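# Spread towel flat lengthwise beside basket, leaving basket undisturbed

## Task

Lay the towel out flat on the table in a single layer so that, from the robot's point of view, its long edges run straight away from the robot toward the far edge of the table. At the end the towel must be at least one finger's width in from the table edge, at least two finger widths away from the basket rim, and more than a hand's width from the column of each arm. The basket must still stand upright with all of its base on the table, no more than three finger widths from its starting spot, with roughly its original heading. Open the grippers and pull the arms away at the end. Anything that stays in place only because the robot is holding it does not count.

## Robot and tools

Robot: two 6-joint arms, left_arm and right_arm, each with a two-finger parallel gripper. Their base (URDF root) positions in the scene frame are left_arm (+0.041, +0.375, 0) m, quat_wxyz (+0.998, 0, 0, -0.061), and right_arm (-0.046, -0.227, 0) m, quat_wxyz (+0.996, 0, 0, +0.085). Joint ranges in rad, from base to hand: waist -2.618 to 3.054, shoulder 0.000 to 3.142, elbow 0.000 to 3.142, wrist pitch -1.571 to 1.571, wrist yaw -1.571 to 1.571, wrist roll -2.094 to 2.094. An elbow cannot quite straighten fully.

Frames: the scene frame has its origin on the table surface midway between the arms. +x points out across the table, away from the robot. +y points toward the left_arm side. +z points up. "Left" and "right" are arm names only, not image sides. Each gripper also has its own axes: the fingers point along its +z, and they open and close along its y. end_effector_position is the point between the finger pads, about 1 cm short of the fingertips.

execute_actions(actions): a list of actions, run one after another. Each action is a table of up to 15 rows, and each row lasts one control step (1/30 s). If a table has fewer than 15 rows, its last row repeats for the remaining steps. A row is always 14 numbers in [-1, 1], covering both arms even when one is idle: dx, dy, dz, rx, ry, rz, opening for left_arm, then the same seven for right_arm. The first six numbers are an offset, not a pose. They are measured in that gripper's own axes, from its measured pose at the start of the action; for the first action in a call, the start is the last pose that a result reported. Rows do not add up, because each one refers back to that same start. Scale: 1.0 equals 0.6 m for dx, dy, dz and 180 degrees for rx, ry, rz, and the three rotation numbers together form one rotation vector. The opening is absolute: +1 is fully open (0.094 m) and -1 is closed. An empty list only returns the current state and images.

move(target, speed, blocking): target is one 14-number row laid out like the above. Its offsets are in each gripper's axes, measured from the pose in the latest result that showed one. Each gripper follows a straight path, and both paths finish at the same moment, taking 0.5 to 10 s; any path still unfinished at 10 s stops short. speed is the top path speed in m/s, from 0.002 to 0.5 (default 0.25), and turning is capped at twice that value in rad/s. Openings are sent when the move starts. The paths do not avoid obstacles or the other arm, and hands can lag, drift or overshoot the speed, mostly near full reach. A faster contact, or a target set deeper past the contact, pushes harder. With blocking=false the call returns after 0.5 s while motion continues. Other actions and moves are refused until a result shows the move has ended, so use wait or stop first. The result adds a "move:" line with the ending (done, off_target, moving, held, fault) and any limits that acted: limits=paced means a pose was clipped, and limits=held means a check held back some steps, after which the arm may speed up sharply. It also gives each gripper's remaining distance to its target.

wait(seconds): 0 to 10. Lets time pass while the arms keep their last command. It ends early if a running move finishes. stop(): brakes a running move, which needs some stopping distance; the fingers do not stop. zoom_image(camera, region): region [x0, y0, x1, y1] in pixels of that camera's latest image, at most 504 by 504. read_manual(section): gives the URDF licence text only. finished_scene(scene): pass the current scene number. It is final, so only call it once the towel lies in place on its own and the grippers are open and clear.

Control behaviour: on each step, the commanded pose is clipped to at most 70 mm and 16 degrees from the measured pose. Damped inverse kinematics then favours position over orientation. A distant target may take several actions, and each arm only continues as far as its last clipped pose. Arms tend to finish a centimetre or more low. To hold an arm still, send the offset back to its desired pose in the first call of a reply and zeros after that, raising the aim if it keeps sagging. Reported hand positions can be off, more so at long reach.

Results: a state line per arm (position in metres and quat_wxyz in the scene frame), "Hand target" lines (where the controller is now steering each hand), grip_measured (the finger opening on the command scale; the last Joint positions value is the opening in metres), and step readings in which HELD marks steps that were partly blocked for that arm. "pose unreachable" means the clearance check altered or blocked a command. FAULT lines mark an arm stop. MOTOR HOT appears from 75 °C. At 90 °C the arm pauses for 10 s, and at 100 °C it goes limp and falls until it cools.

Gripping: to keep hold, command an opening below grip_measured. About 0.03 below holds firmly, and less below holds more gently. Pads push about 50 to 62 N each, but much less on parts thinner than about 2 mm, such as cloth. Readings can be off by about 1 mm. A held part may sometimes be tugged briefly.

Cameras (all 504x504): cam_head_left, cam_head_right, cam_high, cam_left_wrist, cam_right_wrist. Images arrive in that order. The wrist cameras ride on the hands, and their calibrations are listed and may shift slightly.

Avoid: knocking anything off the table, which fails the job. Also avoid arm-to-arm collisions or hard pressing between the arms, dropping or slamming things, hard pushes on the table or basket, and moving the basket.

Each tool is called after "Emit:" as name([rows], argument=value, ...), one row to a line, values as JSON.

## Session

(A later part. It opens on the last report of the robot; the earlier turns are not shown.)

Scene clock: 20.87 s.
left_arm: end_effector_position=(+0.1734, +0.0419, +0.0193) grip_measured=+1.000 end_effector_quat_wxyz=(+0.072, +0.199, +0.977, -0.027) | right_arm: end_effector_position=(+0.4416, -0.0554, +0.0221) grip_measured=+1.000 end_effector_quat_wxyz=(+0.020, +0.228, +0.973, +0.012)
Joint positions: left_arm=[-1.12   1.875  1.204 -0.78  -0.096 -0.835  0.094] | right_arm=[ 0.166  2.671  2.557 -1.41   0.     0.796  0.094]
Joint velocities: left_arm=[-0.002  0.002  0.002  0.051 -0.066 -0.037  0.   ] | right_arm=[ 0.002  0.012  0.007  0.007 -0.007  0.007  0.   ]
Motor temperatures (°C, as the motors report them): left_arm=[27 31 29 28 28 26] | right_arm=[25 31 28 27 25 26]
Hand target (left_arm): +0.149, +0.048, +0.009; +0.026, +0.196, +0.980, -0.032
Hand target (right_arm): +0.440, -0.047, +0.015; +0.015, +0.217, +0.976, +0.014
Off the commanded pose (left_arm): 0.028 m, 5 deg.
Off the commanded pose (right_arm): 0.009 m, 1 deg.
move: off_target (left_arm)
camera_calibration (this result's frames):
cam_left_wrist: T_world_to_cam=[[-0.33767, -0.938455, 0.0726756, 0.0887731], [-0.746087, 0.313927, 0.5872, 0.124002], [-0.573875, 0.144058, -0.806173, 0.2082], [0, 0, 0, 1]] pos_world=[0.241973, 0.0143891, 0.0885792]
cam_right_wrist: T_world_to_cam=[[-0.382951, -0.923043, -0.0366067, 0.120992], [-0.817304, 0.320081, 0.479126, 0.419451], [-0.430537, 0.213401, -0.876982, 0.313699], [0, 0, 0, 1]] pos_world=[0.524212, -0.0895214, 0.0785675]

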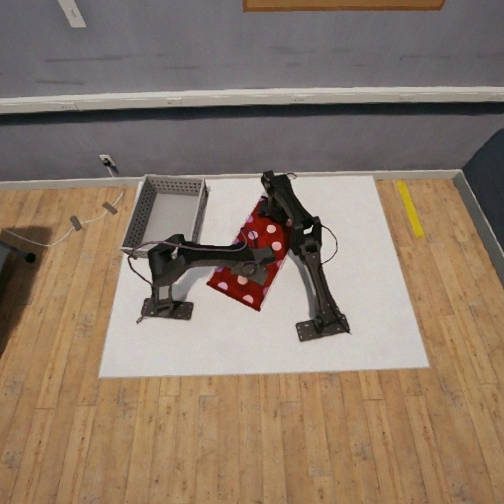

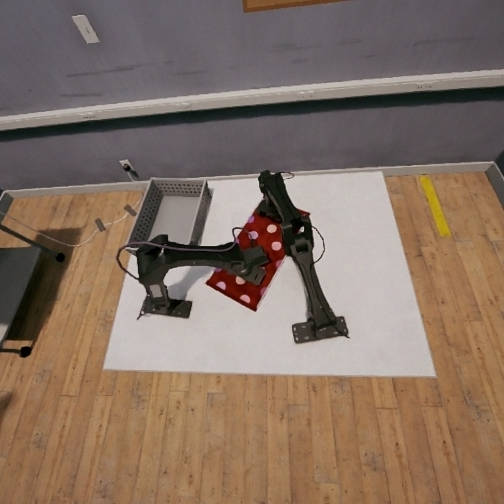

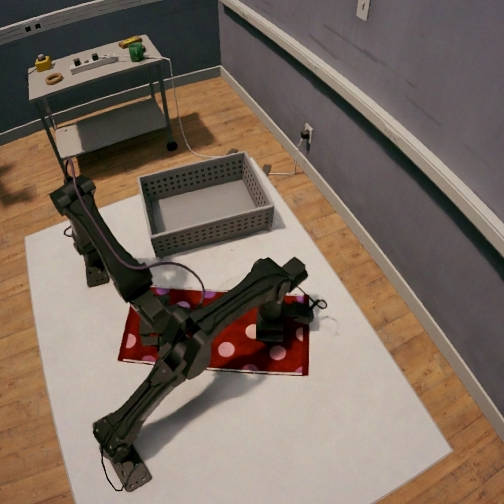

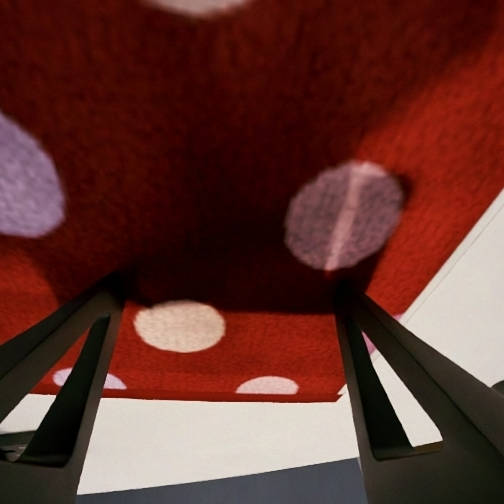

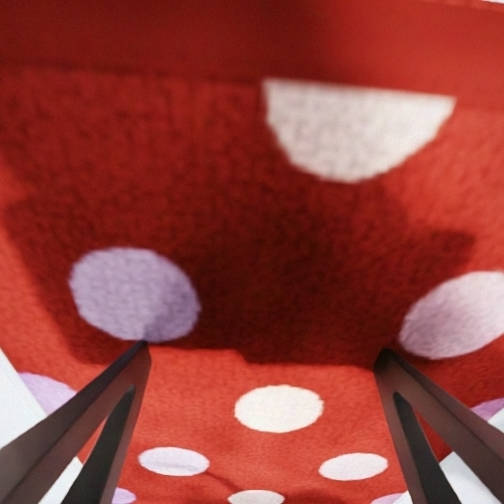

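Emit:
move(target=[0.1,0.07,-0.07,0,0.03,0,1,0,0,0.01,0,0,0,1], speed=0.15)

Emit:
move(target=[0,0,0.06,0,0,0,1,0,0,0.01,0,0,0,1], speed=0.06)

Emit:
move(target=[0.09,-0.06,0.006,0,0,-0.14,1,0.133,0.177,0.02,0,-0.04,-0.15,1], speed=0.1)

Emit:
move(target=[0,0.02,-0.13,0,0,0,1,0.03,-0.02,-0.13,0,0,0,1])

Emit:
move(target=[0.2,0.15,-0.05,0,0,0.3,1,0.3,-0.6,-0.05,0,0,0,1], speed=0.35)

Scene clock: 22.13 s.
left_arm: end_effector_position=(+0.1348, +0.1002, +0.0469) grip_measured=+1.000 end_effector_quat_wxyz=(+0.030, +0.199, +0.979, -0.022) | right_arm: end_effector_position=(+0.4417, -0.0553, +0.0221) grip_measured=+1.000 end_effector_quat_wxyz=(+0.020, +0.228, +0.973, +0.013)
Joint positions: left_arm=[-1.141  1.634  1.04  -0.909 -0.031 -0.861  0.094] | right_arm=[ 0.166  2.671  2.558 -1.41   0.     0.796  0.094]
Joint velocities: left_arm=[-0.007  0.017  0.012 -0.066 -0.051 -0.037  0.   ] | right_arm=[ 0.012  0.012  0.012  0.022  0.066 -0.007  0.   ]
Motor temperatures (°C, as the motors report them): left_arm=[27 31 29 28 28 26] | right_arm=[25 31 28 27 25 26]
Hand target (left_arm): +0.130, +0.107, +0.050; +0.025, +0.200, +0.979, -0.018
Hand target (right_arm): +0.442, -0.055, +0.016; +0.020, +0.228, +0.973, +0.012
Off the commanded pose (left_arm): 0.009 m, 1 deg.
Off the commanded pose (right_arm): 0.006 m, 0 deg.
move: done
camera_calibration (this result's frames):
cam_left_wrist: T_world_to_cam=[[-0.332672, -0.940126, 0.0741129, 0.127904], [-0.696255, 0.297861, 0.653075, 0.0524745], [-0.636048, 0.165659, -0.753658, 0.203547], [0, 0, 0, 1]] pos_world=[0.208552, 0.0708965, 0.109656]
cam_right_wrist: T_world_to_cam=[[-0.382938, -0.923038, -0.0368608, 0.121077], [-0.817477, 0.320021, 0.478872, 0.41961], [-0.430221, 0.213511, -0.877111, 0.31362], [0, 0, 0, 1]] pos_world=[0.524313, -0.0894862, 0.078603]

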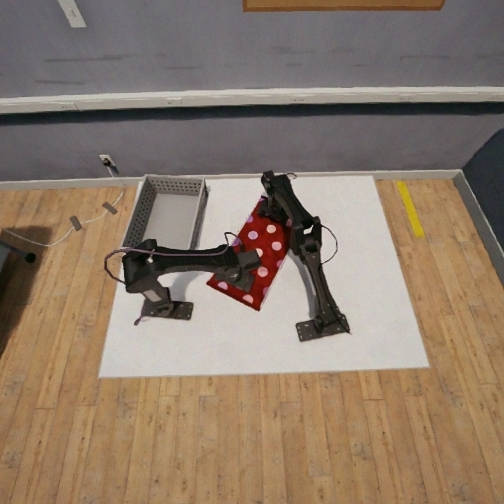

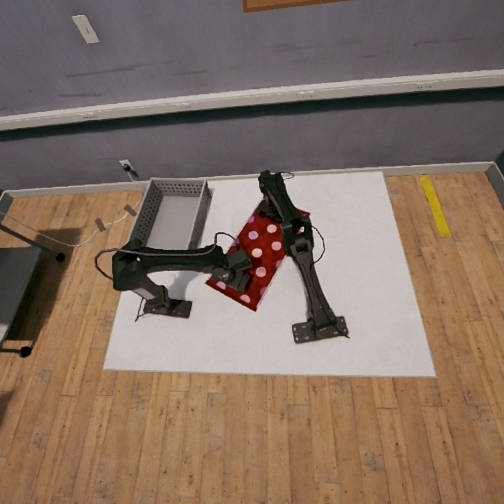

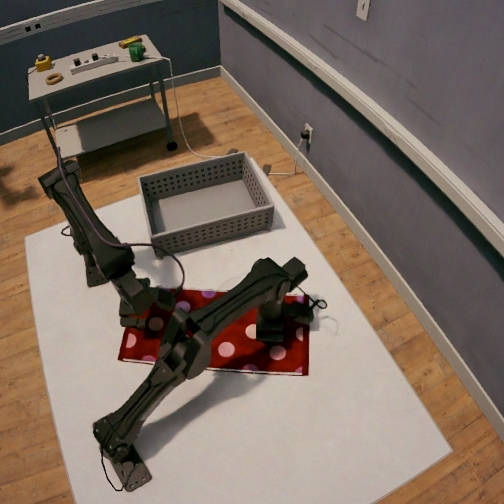

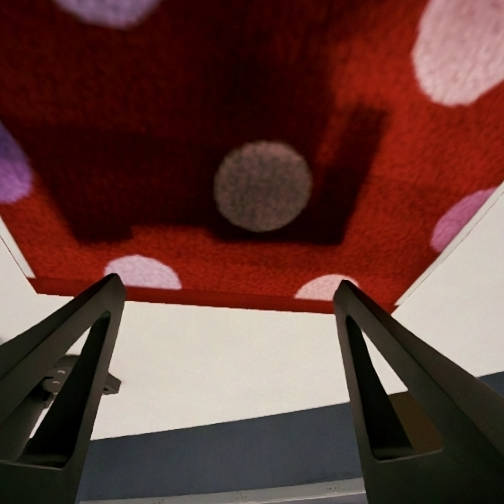

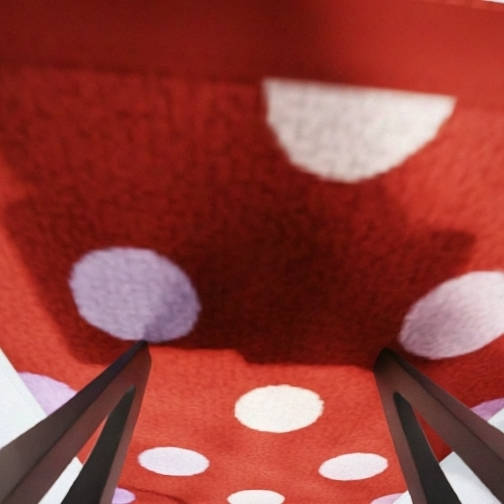

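Scene clock: 23.00 s.
left_arm: end_effector_position=(+0.1344, +0.1015, +0.0181) grip_measured=+1.000 end_effector_quat_wxyz=(+0.027, +0.199, +0.979, -0.016) | right_arm: end_effector_position=(+0.4417, -0.0553, +0.0221) grip_measured=+1.000 end_effector_quat_wxyz=(+0.020, +0.228, +0.973, +0.013)
Joint positions: left_arm=[-1.141  1.687  0.975 -0.804 -0.031 -0.861  0.094] | right_arm=[ 0.166  2.671  2.558 -1.41   0.     0.796  0.094]
Joint velocities: left_arm=[ 0.017 -0.017  0.002 -0.037  0.007 -0.066  0.   ] | right_arm=[-0.002 -0.012 -0.017 -0.037 -0.037  0.007  0.   ]
Motor temperatures (°C, as the motors report them): left_arm=[27 31 29 28 28 26] | right_arm=[25 31 28 27 25 26]
Hand target (left_arm): +0.137, +0.098, +0.011; +0.030, +0.199, +0.979, -0.022
Hand target (right_arm): +0.442, -0.055, +0.016; +0.020, +0.228, +0.973, +0.012
Off the commanded pose (left_arm): 0.008 m, 1 deg.
Off the commanded pose (right_arm): 0.006 m, 0 deg.
move: done
camera_calibration (this result's frames):
cam_left_wrist: T_world_to_cam=[[-0.332395, -0.941001, 0.0634821, 0.131345], [-0.693609, 0.289506, 0.659616, 0.0709732], [-0.639078, 0.175221, -0.748917, 0.18075], [0, 0, 0, 1]] pos_world=[0.208399, 0.0713771, 0.0802138]
cam_right_wrist: T_world_to_cam=[[-0.382938, -0.923038, -0.0368608, 0.121077], [-0.817477, 0.320021, 0.478872, 0.41961], [-0.430221, 0.213511, -0.877111, 0.31362], [0, 0, 0, 1]] pos_world=[0.524313, -0.0894862, 0.078603]

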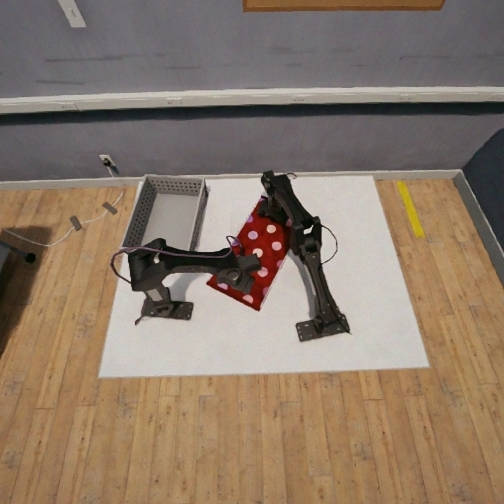

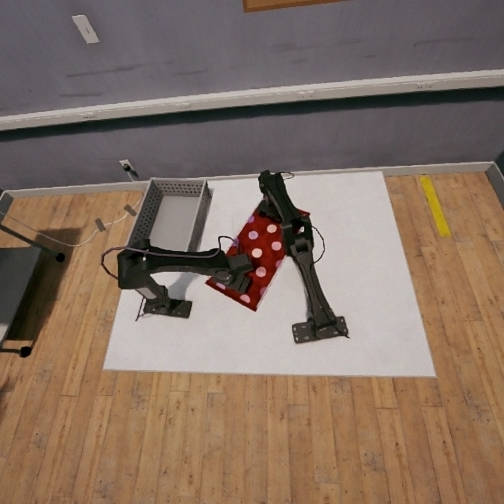

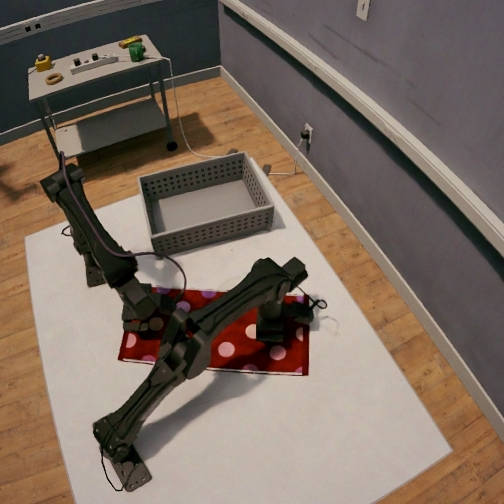

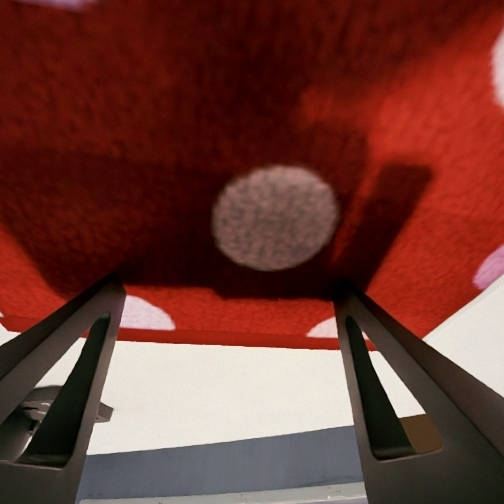

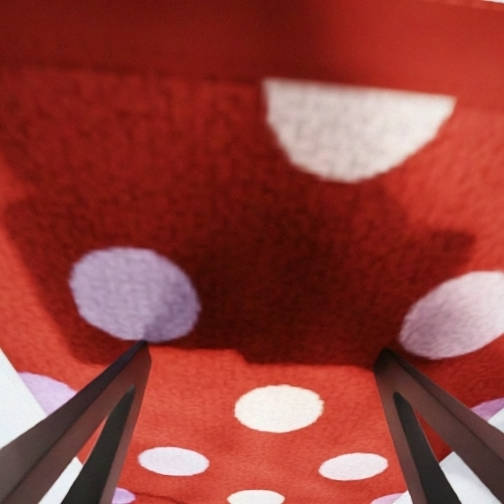

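Scene clock: 25.87 s.
left_arm: end_effector_position=(+0.0861, +0.0892, +0.0188) grip_measured=+1.000 end_effector_quat_wxyz=(+0.050, -0.014, +0.998, -0.023) | right_arm: end_effector_position=(+0.4270, +0.0674, +0.0239) grip_measured=+1.000 end_effector_quat_wxyz=(+0.102, +0.012, +0.995, +0.005)
Joint positions: left_arm=[-1.354  1.687  0.975 -0.805 -0.096 -1.503  0.094] | right_arm=[ 0.418  2.818  2.839 -1.417  0.106  0.602  0.094]
Joint velocities: left_arm=[-0.012  0.002 -0.007 -0.007  0.007 -0.007  0.   ] | right_arm=[ 0.012  0.046  0.066 -0.066  0.037  0.007  0.   ]
Motor temperatures (°C, as the motors report them): left_arm=[27 31 29 28 28 26] | right_arm=[25 32 28 27 25 26]
Hand target (left_arm): +0.072, +0.089, +0.013; +0.023, -0.019, +0.999, -0.021
Hand target (right_arm): +0.416, +0.076, +0.010; +0.085, -0.006, +0.996, -0.001
Off the commanded pose (left_arm): 0.017 m, 3 deg.
Off the commanded pose (right_arm): 0.018 m, 3 deg.
move: off_target (left_arm, right_arm)
camera_calibration (this result's frames):
cam_left_wrist: T_world_to_cam=[[0.0867379, -0.991974, 0.0920056, 0.0715735], [-0.777813, -0.00972565, 0.628421, 0.0750835], [-0.622482, -0.126071, -0.772413, 0.178477], [0, 0, 0, 1]] pos_world=[0.163292, 0.0942301, 0.084089]
cam_right_wrist: T_world_to_cam=[[0.0433677, -0.999046, -0.00515006, 0.051178], [-0.944652, -0.0426834, 0.325287, 0.449854], [-0.325196, -0.00924193, -0.945601, 0.254417], [0, 0, 0, 1]] pos_world=[0.505471, 0.0726818, 0.0945095]

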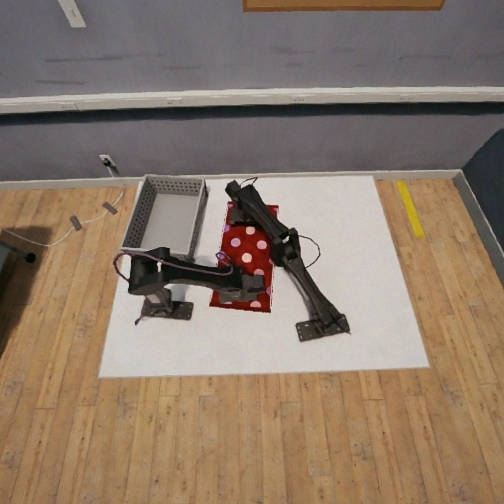

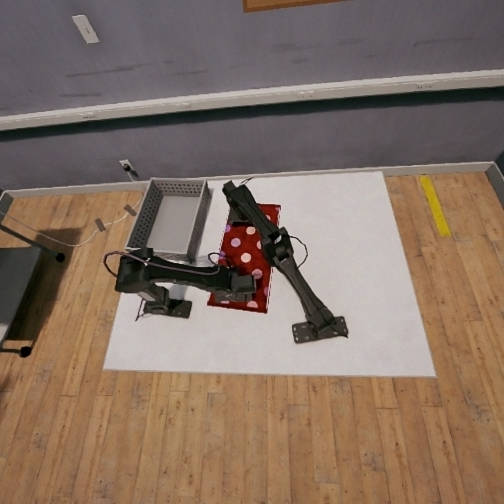

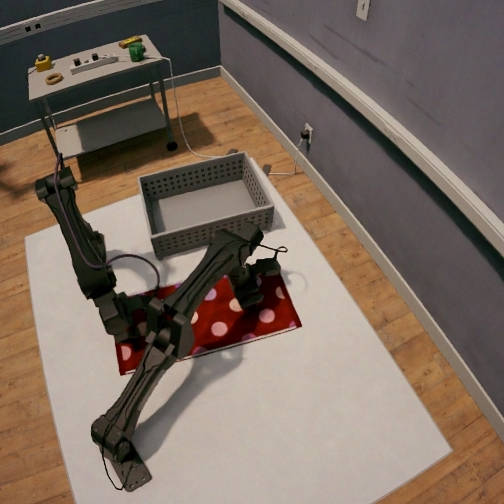

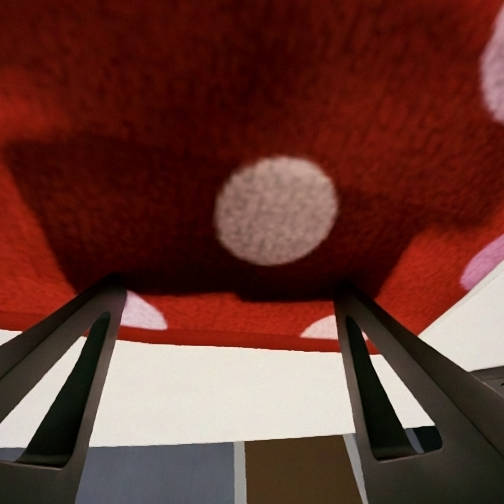

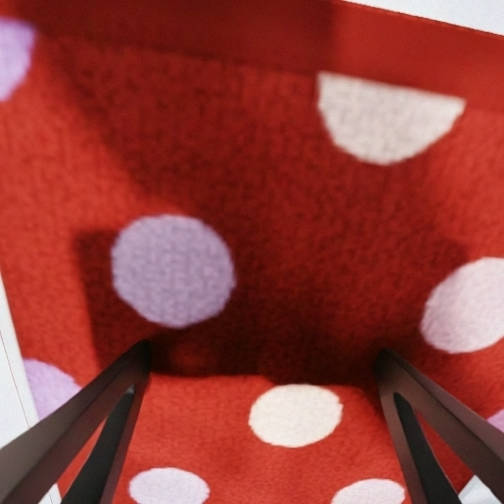

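Scene clock: 26.97 s.
left_arm: end_effector_position=(+0.0803, +0.1047, +0.0874) grip_measured=+1.000 end_effector_quat_wxyz=(+0.050, -0.015, +0.998, -0.020) | right_arm: end_effector_position=(+0.3973, +0.0529, +0.0975) grip_measured=+1.000 end_effector_quat_wxyz=(+0.100, +0.013, +0.995, +0.006)
Joint positions: left_arm=[-1.371  1.546  1.115 -1.094 -0.098 -1.522  0.094] | right_arm=[ 0.426  2.576  2.664 -1.486  0.104  0.614  0.094]
Joint velocities: left_arm=[-0.002 -0.022  0.002 -0.007  0.022  0.022  0.   ] | right_arm=[-0.012  0.007  0.002 -0.007 -0.125 -0.007  0.   ]
Motor temperatures (°C, as the motors report them): left_arm=[27 30 29 28 28 26] | right_arm=[25 32 28 27 25 26]
Hand target (left_arm): +0.078, +0.105, +0.095; +0.050, -0.014, +0.998, -0.023
Hand target (right_arm): +0.394, +0.057, +0.097; +0.101, +0.012, +0.995, +0.005
Off the commanded pose (left_arm): 0.009 m, 0 deg.
Off the commanded pose (right_arm): 0.005 m, 0 deg.
move: done
camera_calibration (this result's frames):
cam_left_wrist: T_world_to_cam=[[0.0893457, -0.992289, 0.0859017, 0.0815041], [-0.777799, -0.01564, 0.628318, 0.0282729], [-0.62213, -0.122952, -0.773199, 0.229511], [0, 0, 0, 1]] pos_world=[0.157494, 0.109537, 0.152692]
cam_right_wrist: T_world_to_cam=[[0.0403531, -0.999159, -0.00721718, 0.0397325], [-0.943917, -0.040489, 0.32769, 0.396568], [-0.327706, -0.00641086, -0.944758, 0.315065], [0, 0, 0, 1]] pos_world=[0.475973, 0.0577756, 0.167996]

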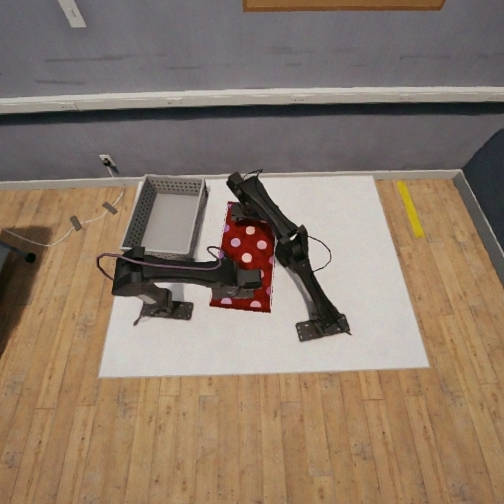

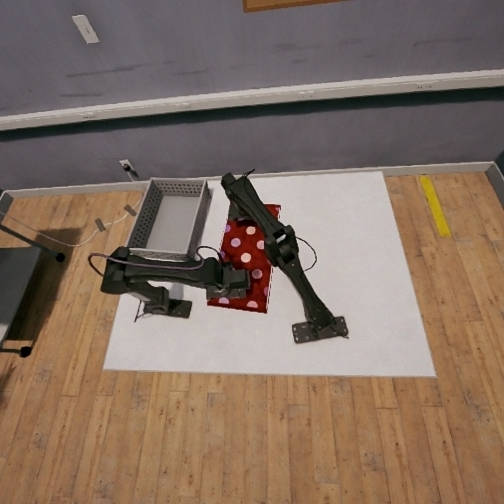

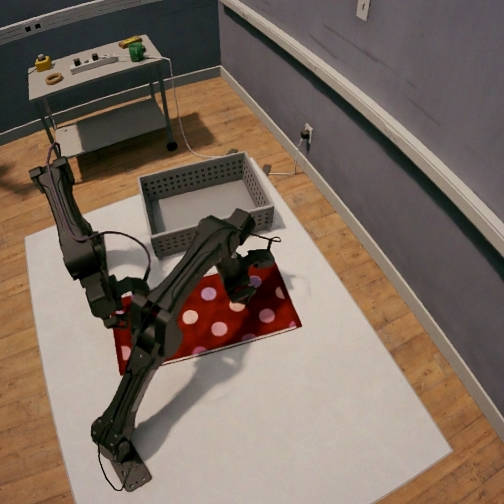

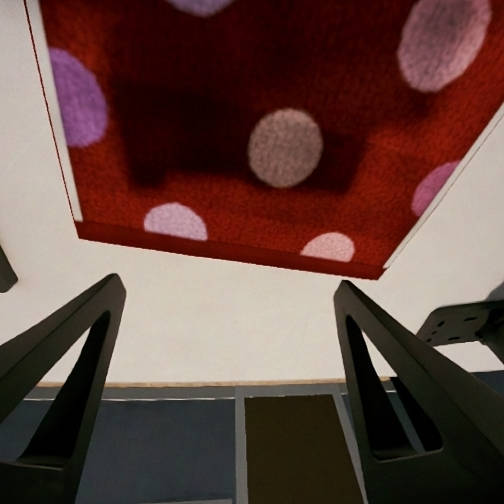

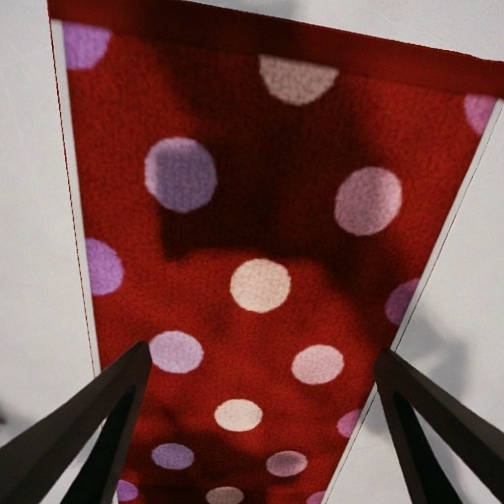

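Scene clock: 29.07 s.
left_arm: end_effector_position=(-0.0470, +0.1832, +0.0983) grip_measured=+1.000 end_effector_quat_wxyz=(+0.050, +0.434, +0.900, +0.001) | right_arm: end_effector_position=(+0.2094, -0.3069, +0.0964) grip_measured=+1.000 end_effector_quat_wxyz=(+0.100, +0.012, +0.995, -0.009)
Joint positions: left_arm=[-1.967  1.35   0.989 -1.22  -0.099 -1.192  0.094] | right_arm=[-0.508  1.381  0.99  -0.985 -0.046 -0.309  0.094]
Joint velocities: left_arm=[-0.007  0.002 -0.012  0.007 -0.051  0.066  0.   ] | right_arm=[-0.002  0.002 -0.007 -0.081  0.007  0.007  0.   ]
Motor temperatures (°C, as the motors report them): left_arm=[27 30 29 28 28 26] | right_arm=[25 32 28 27 25 26]
Hand target (left_arm): -0.043, +0.190, +0.101; +0.053, +0.440, +0.897, +0.005
Hand target (right_arm): +0.208, -0.307, +0.098; +0.106, +0.012, +0.994, -0.006
Off the commanded pose (left_arm): 0.010 m, 1 deg.
Off the commanded pose (right_arm): 0.012 m, 2 deg.
move: off_target (right_arm)
camera_calibration (this result's frames):
cam_left_wrist: T_world_to_cam=[[-0.741419, -0.671041, -0.00134951, 0.0805557], [-0.518927, 0.572075, 0.635173, -0.172491], [-0.425455, 0.47163, -0.772369, 0.0685989], [0, 0, 0, 1]] pos_world=[-0.000598903, 0.120381, 0.162654]
cam_right_wrist: T_world_to_cam=[[0.0393352, -0.998945, 0.0236912, -0.314919], [-0.943284, -0.0293007, 0.33069, 0.207986], [-0.329647, -0.0353553, -0.943442, 0.241539], [0, 0, 0, 1]] pos_world=[0.2882, -0.299953, 0.16656]

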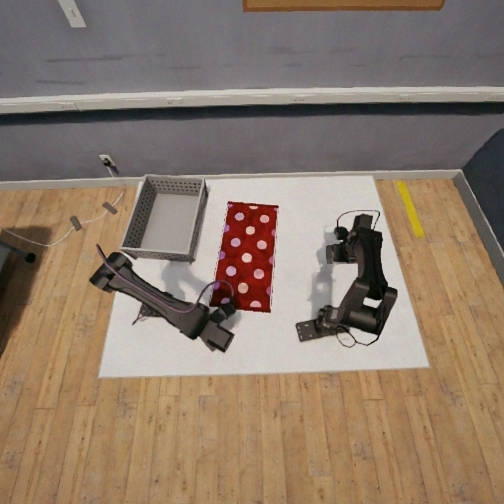

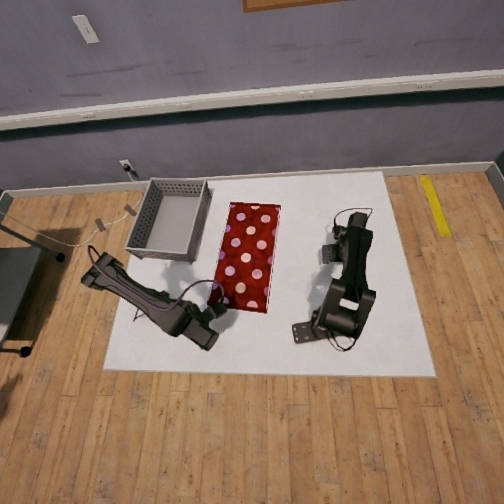

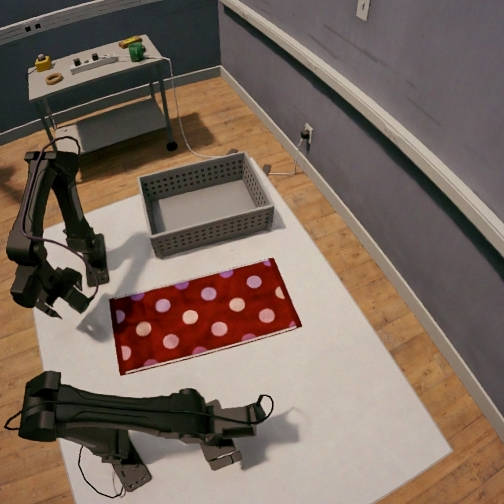

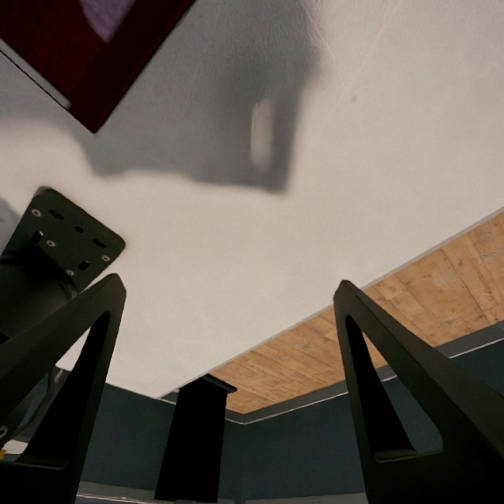

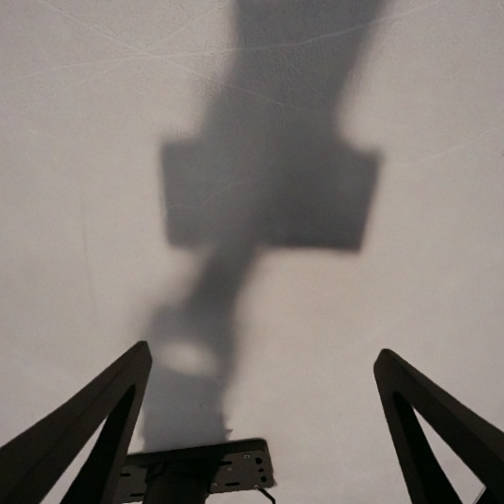

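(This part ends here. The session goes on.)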